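## Task

Push the CALL key on the operator panel so that its lamp is on at the end, with every other lamp off. The result must hold without the robot pressing on anything, and the gripper must release and back away afterwards.

## Robot and tools

Robot: a single six-joint arm (yam_st) ending in a two-finger parallel gripper. There is one arm, so every motion command holds exactly one pose. The fingers point along the gripper's own +z axis and close along its y axis. end_effector_position is the midpoint between the finger pads, roughly 1 cm short of the fingertips. Fully open is 0.094 m.

Scene: an operator panel with four keys in random order, each labelled beside it. A light push on a key turns its lamp on, and a lit lamp stays lit, so pushing the wrong key cannot be fixed. Locate the right label before touching anything, press gently with a fingertip or the closed fingers, then lift away. Avoid knocking anything off the table and avoid hard or fast hits. Something may occasionally tug briefly on a held part.

Frame: all poses are absolute, in the scene frame, metres. The origin is on the table surface under the arm's base, +z is up, and +y is to the left when facing along +x. The base may sit slightly tilted. The reported hand position can be a little wrong, more so far from the base. Quaternions are written w first (qw, qx, qy, qz).

A row is 8 numbers: x, y, z, qw, qx, qy, qz, opening. The first seven are an absolute target pose for the gripper, not an offset. Opening runs from -1 (closed) to +1 (fully open, 0.094 m). To hold an orientation, repeat its quaternion in every row rather than copying the possibly drifted reported one.

Tools:
- execute_actions: argument actions, a list with zero or one entry, plus optional pictures (boolean). An empty list just reports the state. An action entry {"rows": [...], "steps": n} has 1 to 15 rows and n from 1 to 15 (default 15), each step lasting 1/30 s; row k is used on step k and the final row repeats. A wait entry {"steps": n} without rows allows up to 300 steps, counted from the previous result, so thinking time eats into it. A call is rejected, sending nothing, if a target lies more than 0.6 m from the last reported position along any axis of the gripper as it was then oriented.
- move: target is one 8-number row (absolute pose plus opening); speed is the path's peak in m/s, 0.002 to 0.5, default 0.25, with turning capped at twice that in rad/s. The gripper follows a straight line lasting 0.5 to 10 s, turning the short way. It does not stop for obstacles and may overshoot the speed, especially near full reach. Opening is applied at the start. Faster moves and targets set deeper past a contact push harder; for a key, aim just a few mm past the surface at low speed.
- wait: seconds, 0 to 10; sends nothing new.
- zoom_image: camera (cam_head_left, cam_head_right or cam_wrist) and region [x0, y0, x1, y1] in pixels of that camera's last image, top-left is (0, 0), at most 504 by 504. Useful for reading key labels and lamps.
- read_manual: optional section "licences"; returns only licence text.
- finished_scene: scene, the number of the current scene. Irreversible; its result reports success and gives the following task.

Motion behaviour: each step the commanded pose is clipped to within 70 mm and 16 degrees of the measured pose, and after an action ends the arm only continues to that last clipped pose. So long moves in execute_actions need several calls; check the reported pose and send the remainder. Joint friction may leave the gripper up to about 31 mm short, and very small commands may do nothing. Position wins over orientation when both cannot be met. The elbow cannot fully straighten.

Results: a state line with end_effector_position and end_effector_quat_wxyz; Joint positions and Joint velocities for waist, shoulder, elbow, wrist pitch, wrist yaw, wrist roll (rad, rad/s) and then finger-pad gap (m, m/s); grip_measured on the command scale (may be off by about 1 mm throughout). "pose unreachable" and HELD mark steps the clearance check altered or blocked (the base's mounting block counts as arm). "Hand target" shows what the controller is driving toward. A move adds a "move:" line: done (settled near target), off_target, moving, held (last step blocked) or fault, with limits=paced (pose clipped) or limits=held (some steps blocked; the arm can then jump faster than requested), and the distance from target. FAULT lines mean a stop.

Joint ranges (rad): waist -2.618 to 3.054, shoulder 0 to 3.142, elbow 0 to 3.142, wrist pitch -1.571 to 1.571, wrist yaw -1.571 to 1.571, wrist roll -2.094 to 2.094.

Cameras: cam_head_left and cam_head_right (672x504) and cam_wrist (616x616, fisheye). Pictures come with results unless pictures is false.

Heat: holding load warms the motors. MOTOR HOT appears at 75 °C, 90 °C triggers a 10 s stop, and at 100 °C the arm goes limp and drops. Don't keep pressing on the panel; after the lamp lights, open slightly and lift clear.

Each tool is called as name([rows], argument=value, ...), one row to a line, values as JSON.

## Session

execute_actions(actions=[])

Scene clock: 0.00 s of 7200.00 s.
end_effector_position=(+0.1980, -0.2424, +0.1908) grip_measured=+1.000 end_effector_quat_wxyz=(-0.213, -0.423, +0.880, +0.038)
Joint positions: [-0.962  1.333  0.863 -0.539  0.12  -1.603  0.094]
Joint velocities: [-0.007  0.002 -0.032  0.037  0.051 -0.051  0.   ]
Hand target: +0.198, -0.242, +0.191; -0.213, -0.423, +0.880, +0.038

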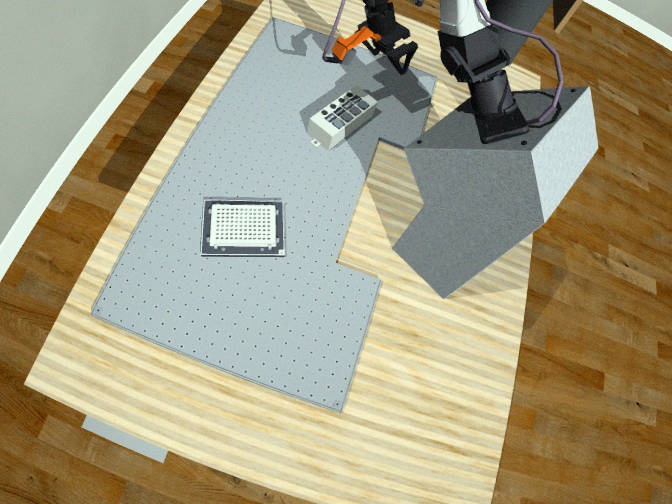

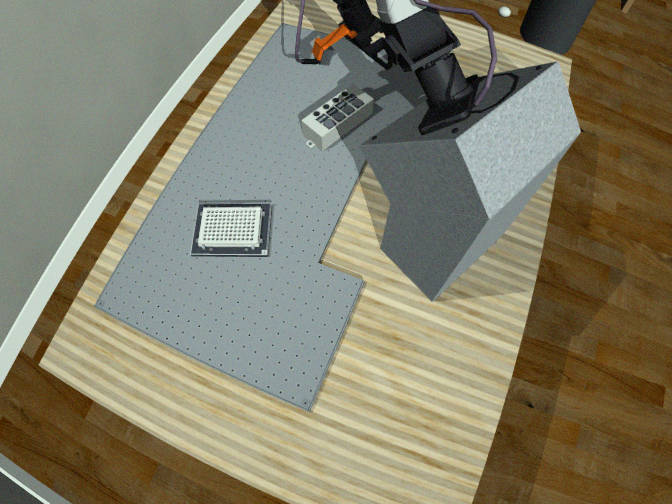

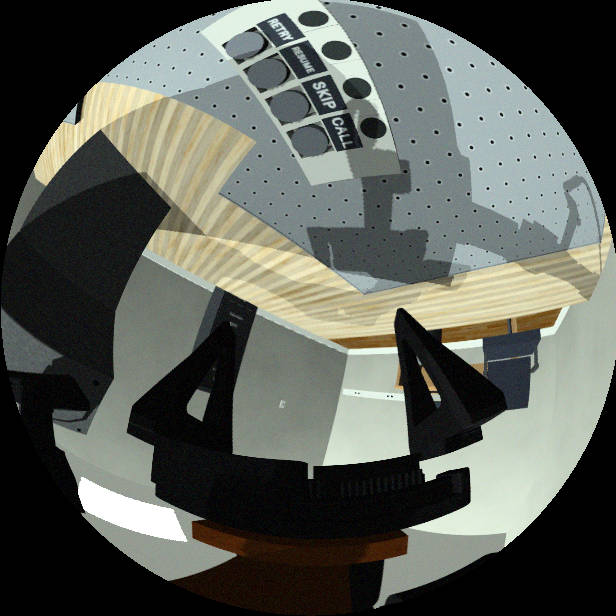

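move(target=[0.23,-0.2,0.14,0,-0.447,0.894,0,-1])

Scene clock: 15.40 s of 7200.00 s.
end_effector_position=(+0.2356, -0.2089, +0.1445) grip_measured=-0.987 end_effector_quat_wxyz=(-0.003, -0.445, +0.895, -0.011)
Joint positions: [-0.962  1.354  0.621 -0.012 -0.228 -1.612  0.001]
Joint velocities: [-0.027 -0.002 -0.017 -0.007  0.051 -0.037 -0.   ]
Hand target: +0.230, -0.199, +0.141; +0.000, -0.445, +0.896, +0.002
Off the commanded pose: 0.011 m, 1 deg.
After step 90, 10.80 s passed at rest.
move: off_target

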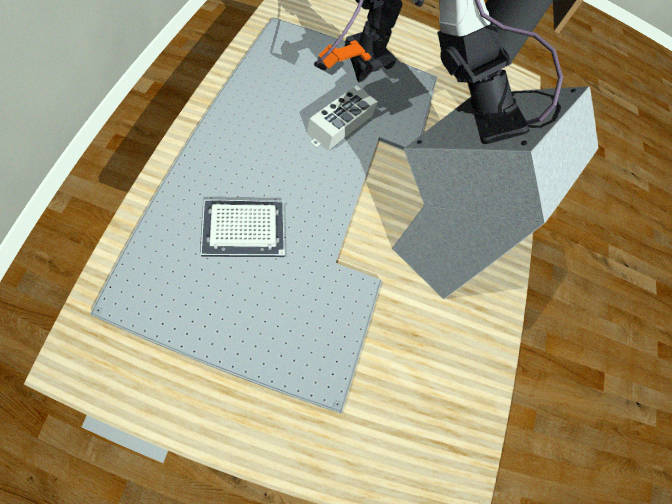

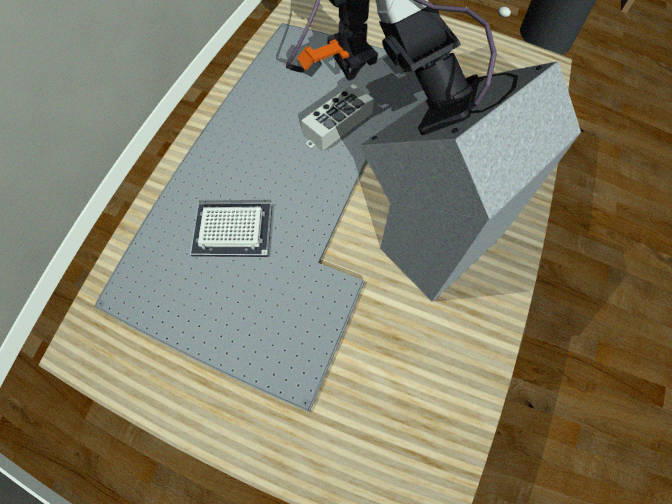

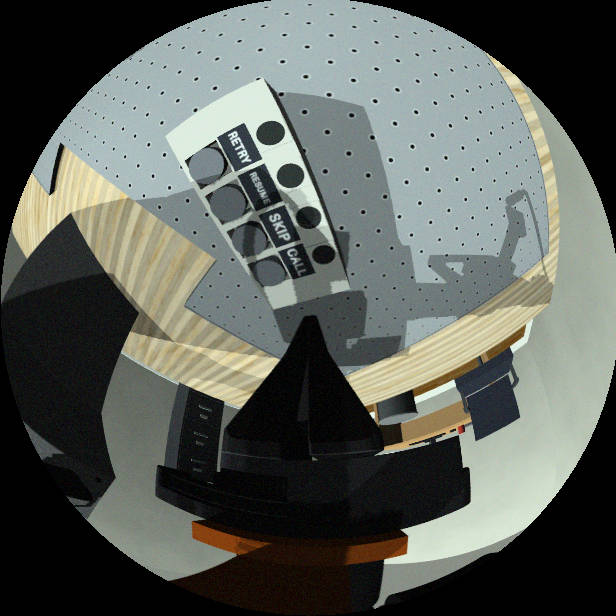

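move(target=[0.19,-0.21,0.095,0,-0.447,0.894,0,-1])

Scene clock: 26.93 s of 7200.00 s.
end_effector_position=(+0.1972, -0.2114, +0.0957) grip_measured=-0.987 end_effector_quat_wxyz=(+0.000, -0.449, +0.893, -0.003)
Joint positions: [-1.023  1.615  0.58   0.267 -0.284 -1.666  0.001]
Joint velocities: [-0.012 -0.002  0.007  0.007 -0.007  0.022  0.   ]
Hand target: +0.190, -0.209, +0.096; -0.001, -0.447, +0.894, +0.001
Off the commanded pose: 0.007 m, 0 deg.
After step 90, 7.43 s passed at rest.
move: done

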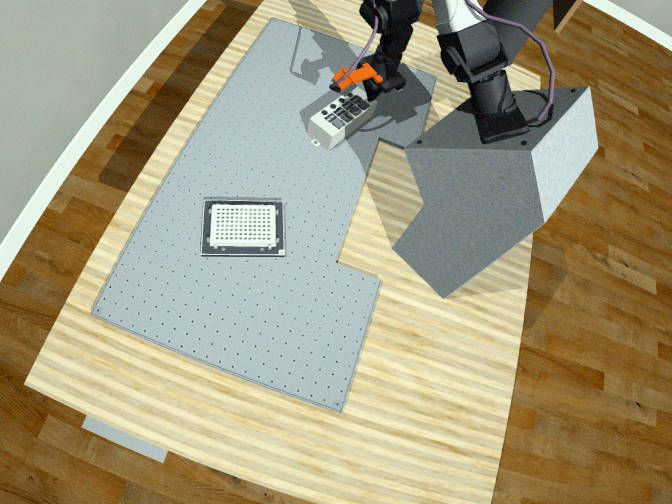

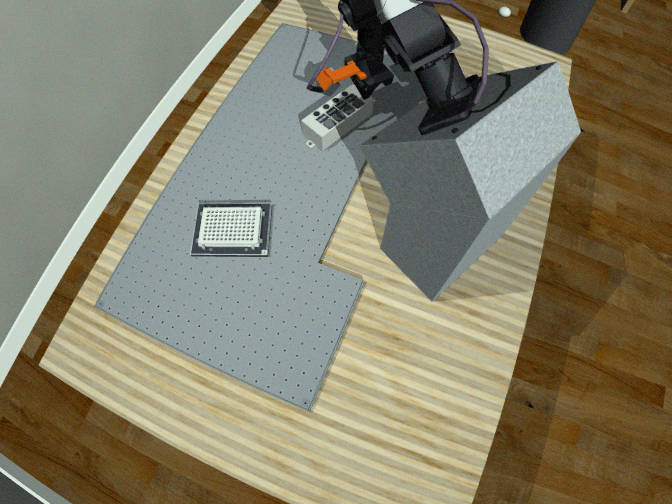

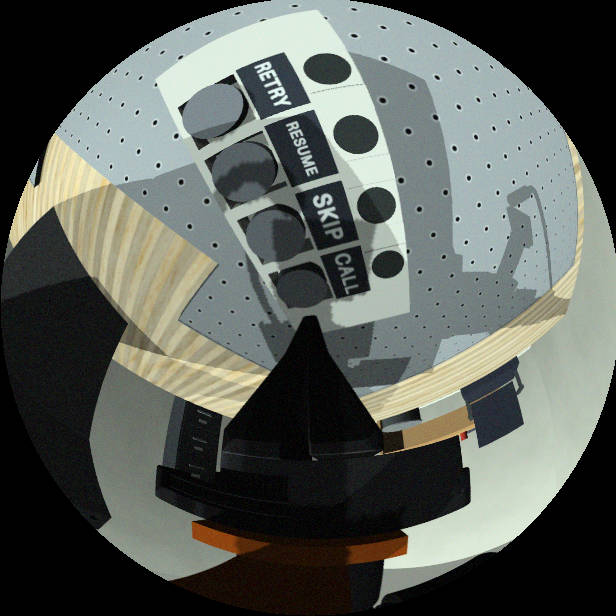

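move(target=[0.189,-0.206,0.08,0,-0.447,0.894,0,-1], speed=0.05)

Scene clock: 33.23 s of 7200.00 s.
end_effector_position=(+0.1961, -0.2114, +0.0924) grip_measured=-0.987 end_effector_quat_wxyz=(+0.001, -0.449, +0.894, -0.004)
Joint positions: [-1.023  1.634  0.58   0.288 -0.285 -1.664  0.001]
Joint velocities: [-0.002 -0.002  0.017 -0.007 -0.095  0.022 -0.001]
Hand target: +0.189, -0.205, +0.082; -0.000, -0.447, +0.894, +0.001
Off the commanded pose: 0.015 m, 0 deg.
After step 90, 2.60 s passed at rest.
move: off_target

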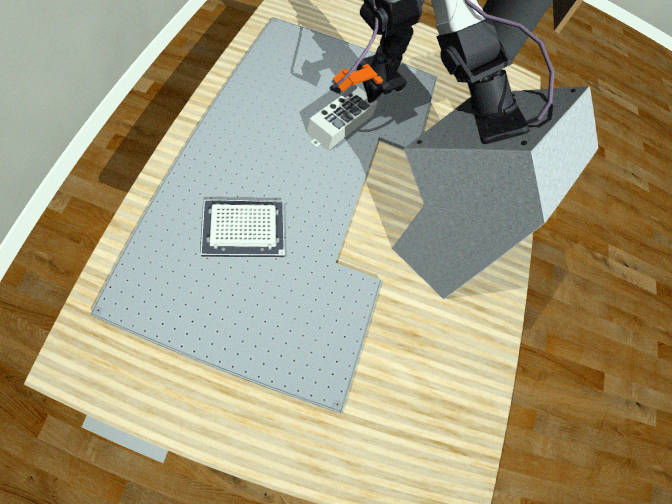

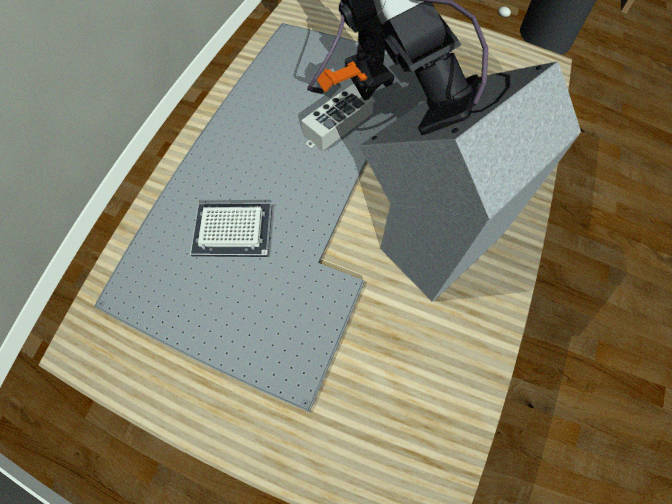

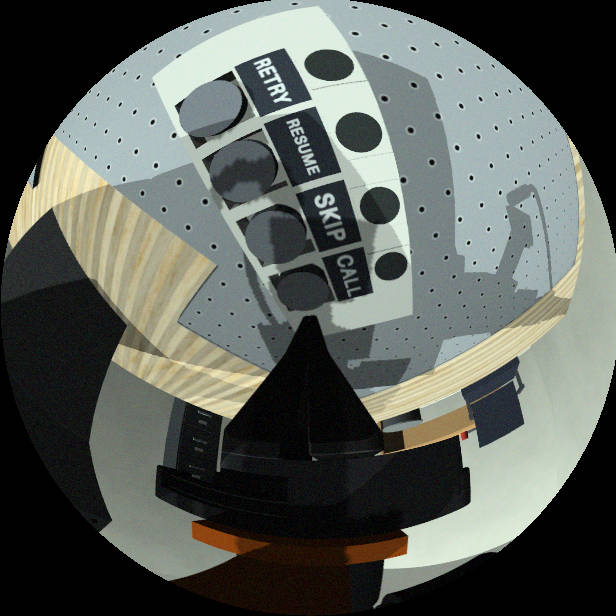

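move(target=[0.191,-0.203,0.06,0,-0.447,0.894,0,-1], speed=0.04)

Scene clock: 49.93 s of 7200.00 s.
end_effector_position=(+0.1959, -0.2111, +0.0915) grip_measured=-0.987 end_effector_quat_wxyz=(+0.002, -0.441, +0.898, -0.003)
Joint positions: [-1.023  1.638  0.58   0.292 -0.287 -1.647  0.001]
Joint velocities: [ 0.002 -0.007  0.027  0.007  0.037 -0.022 -0.001]
Hand target: +0.190, -0.201, +0.066; -0.001, -0.448, +0.894, +0.003
Off the commanded pose: 0.033 m, 1 deg.
After step 90, 12.63 s passed at rest.
move: off_target

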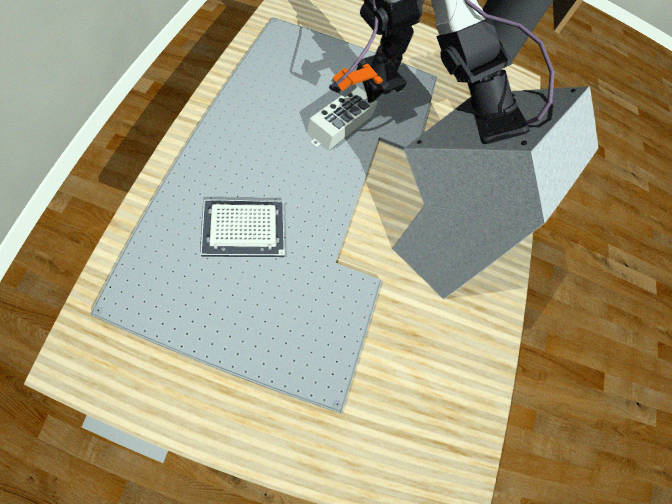

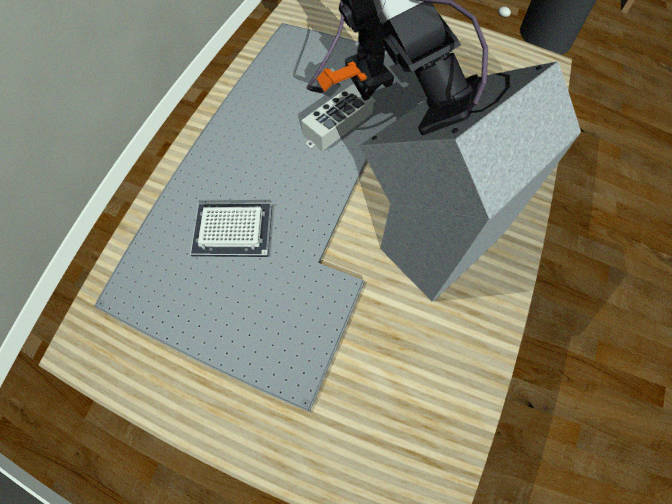

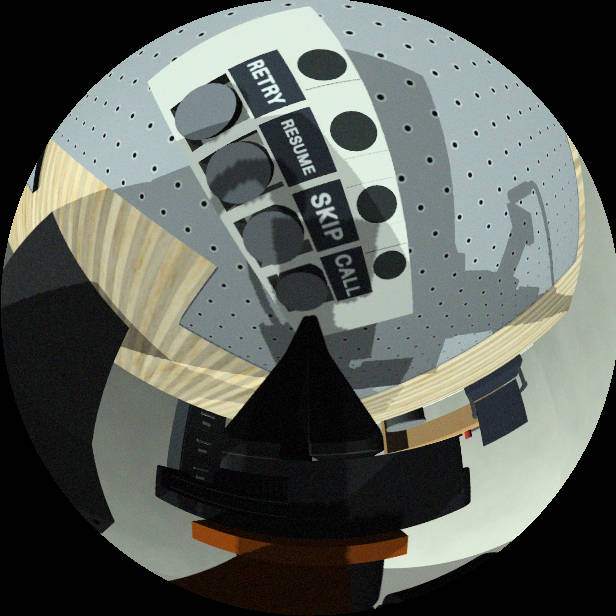

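move(target=[0.2,-0.205,0.12,0,-0.447,0.894,0,-1])

move(target=[0.207,-0.182,0.1,0,-0.447,0.894,0,-1], speed=0.08)

Scene clock: 58.40 s of 7200.00 s.
end_effector_position=(+0.2048, -0.2101, +0.1161) grip_measured=-0.987 end_effector_quat_wxyz=(+0.002, -0.446, +0.895, -0.004)
Joint positions: [-1.024  1.506  0.567  0.175 -0.287 -1.659  0.001]
Joint velocities: [-0.012  0.007 -0.007  0.022 -0.037 -0.081 -0.001]
Hand target: +0.200, -0.205, +0.119; +0.000, -0.447, +0.894, -0.000
Off the commanded pose: 0.008 m, 1 deg.
After step 90, 4.43 s passed at rest.
move: done

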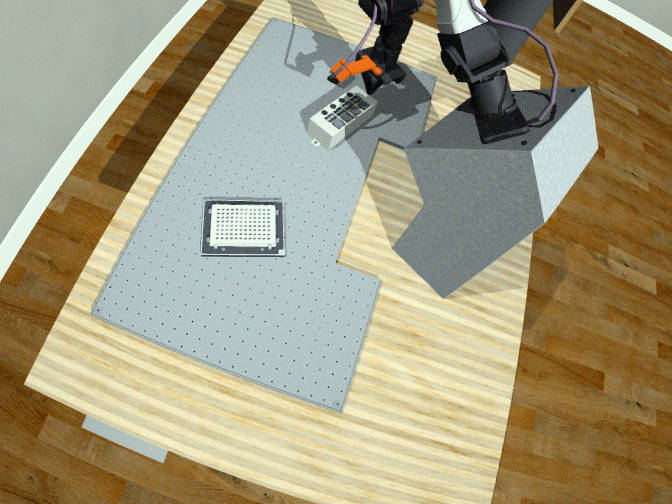

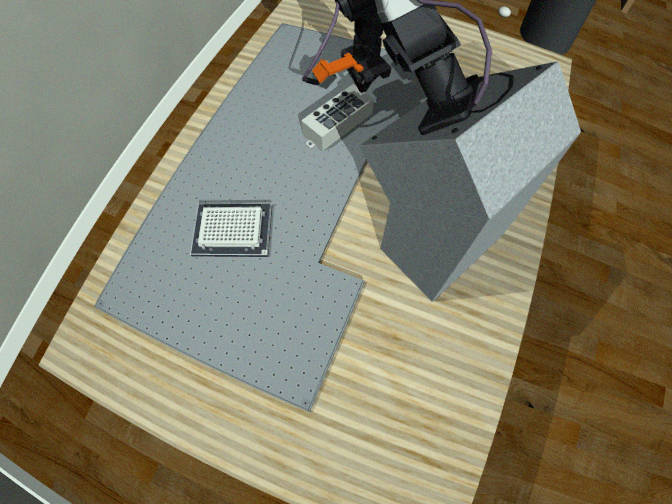

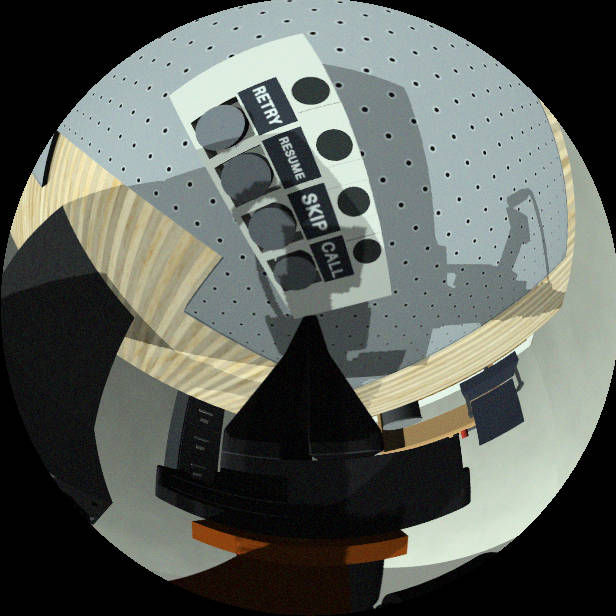

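Scene clock: 59.40 s of 7200.00 s.
end_effector_position=(+0.2134, -0.1906, +0.1027) grip_measured=-0.987 end_effector_quat_wxyz=(+0.003, -0.449, +0.893, -0.009)
Joint positions: [-0.93   1.545  0.538  0.27  -0.217 -1.598  0.001]
Joint velocities: [-0.007 -0.002 -0.012 -0.022 -0.022 -0.037  0.   ]
Hand target: +0.207, -0.182, +0.101; -0.000, -0.447, +0.894, -0.000
Off the commanded pose: 0.011 m, 1 deg.
move: off_target

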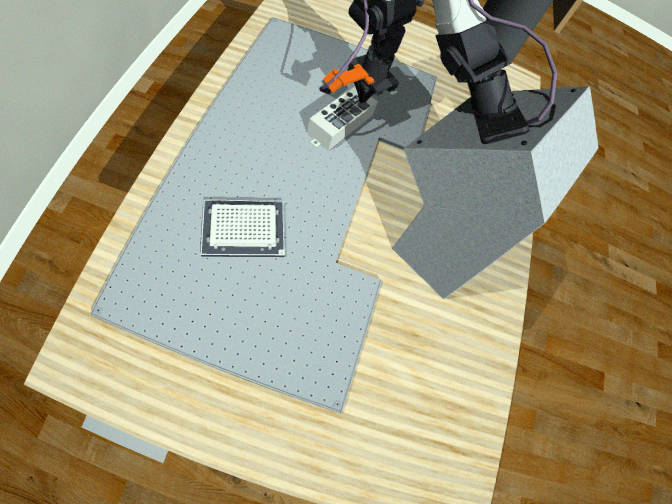

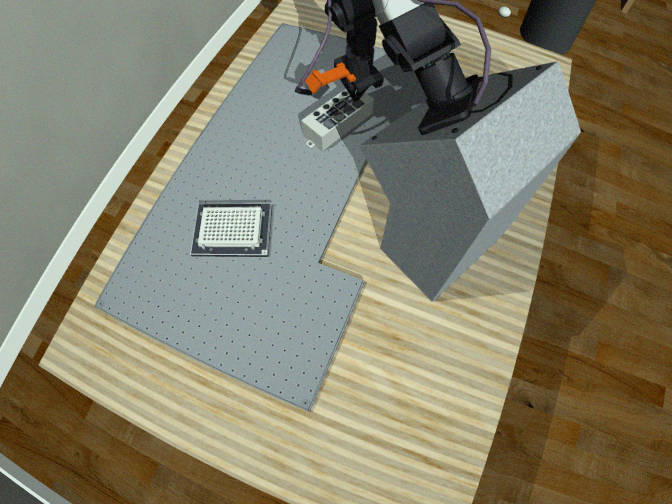

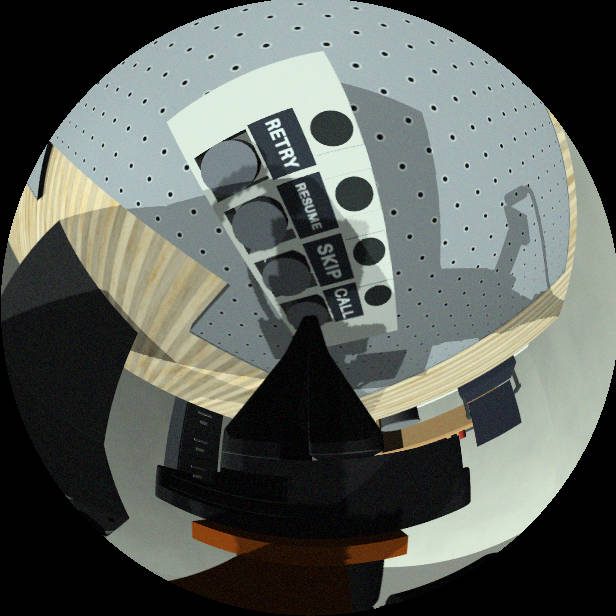

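move(target=[0.202,-0.194,0.074,0,-0.447,0.894,0,-1], speed=0.04)

move(target=[0.21,-0.2,0.16,0,-0.447,0.894,0,-1])

Scene clock: 79.00 s of 7200.00 s.
end_effector_position=(+0.2044, -0.1865, +0.0908) grip_measured=-0.987 end_effector_quat_wxyz=(+0.010, -0.444, +0.896, +0.004)
Joint positions: [-0.944  1.617  0.538  0.322 -0.25  -1.6    0.001]
Joint velocities: [-0.012  0.002  0.002  0.022  0.037 -0.022 -0.   ]
Hand target: +0.201, -0.193, +0.076; -0.000, -0.447, +0.894, +0.001
Off the commanded pose: 0.019 m, 1 deg.
After step 90, 15.60 s passed at rest.
move: off_target

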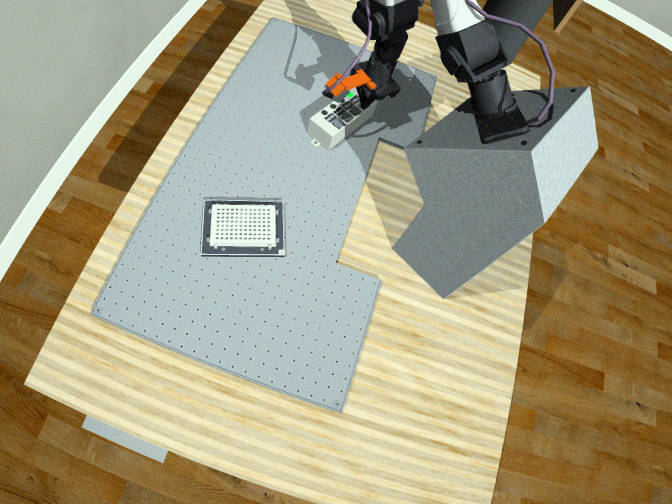

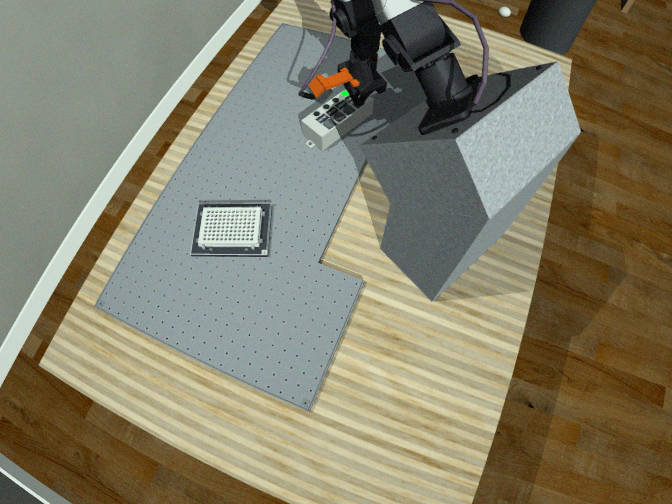

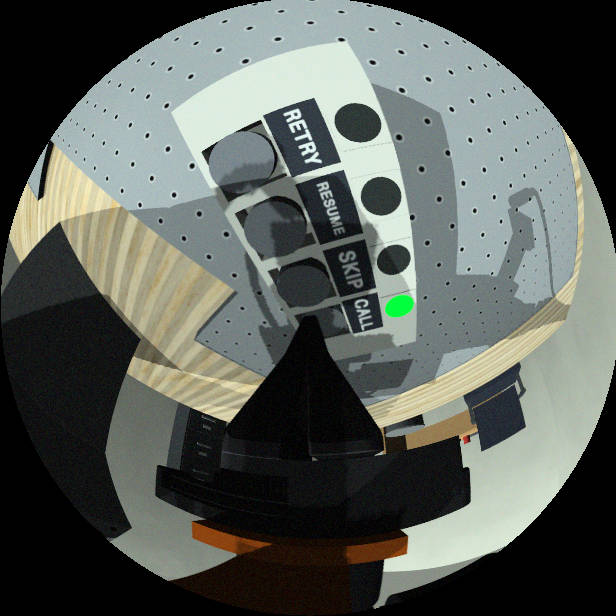

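Scene clock: 80.13 s of 7200.00 s.
end_effector_position=(+0.2104, -0.1980, +0.1551) grip_measured=-0.987 end_effector_quat_wxyz=(-0.002, -0.447, +0.894, +0.003)
Joint positions: [-1.018  1.29   0.538 -0.029 -0.281 -1.662  0.001]
Joint velocities: [-0.002  0.002 -0.002 -0.022 -0.037  0.007  0.001]
Hand target: +0.210, -0.200, +0.159; -0.000, -0.447, +0.894, +0.000
Off the commanded pose: 0.005 m, 0 deg.
move: done

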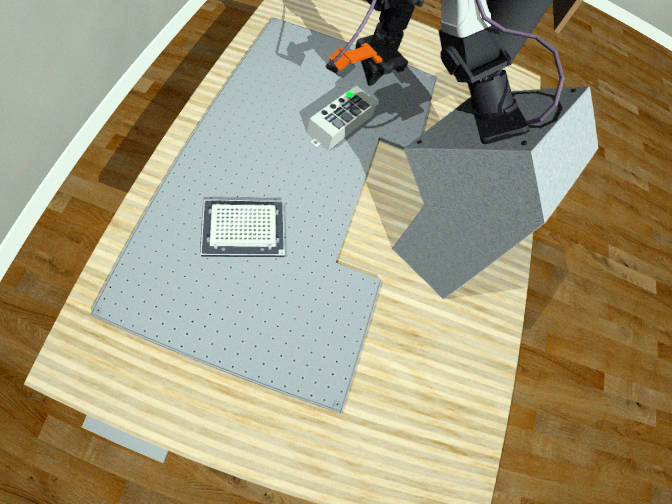

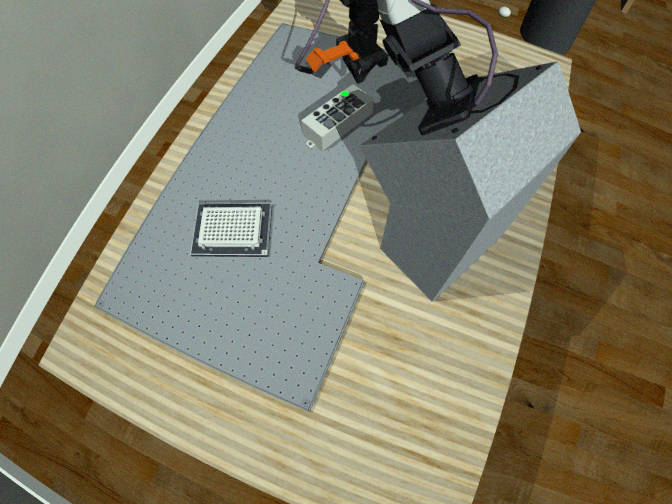

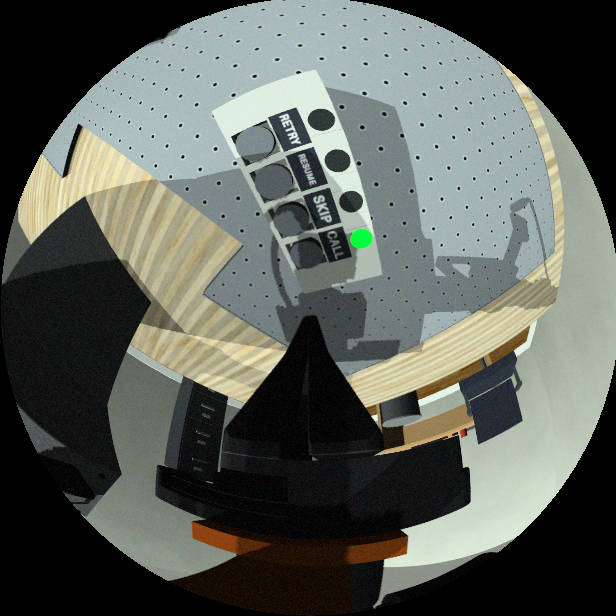

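finished_scene(scene=1)

The scene is finished: the task was done.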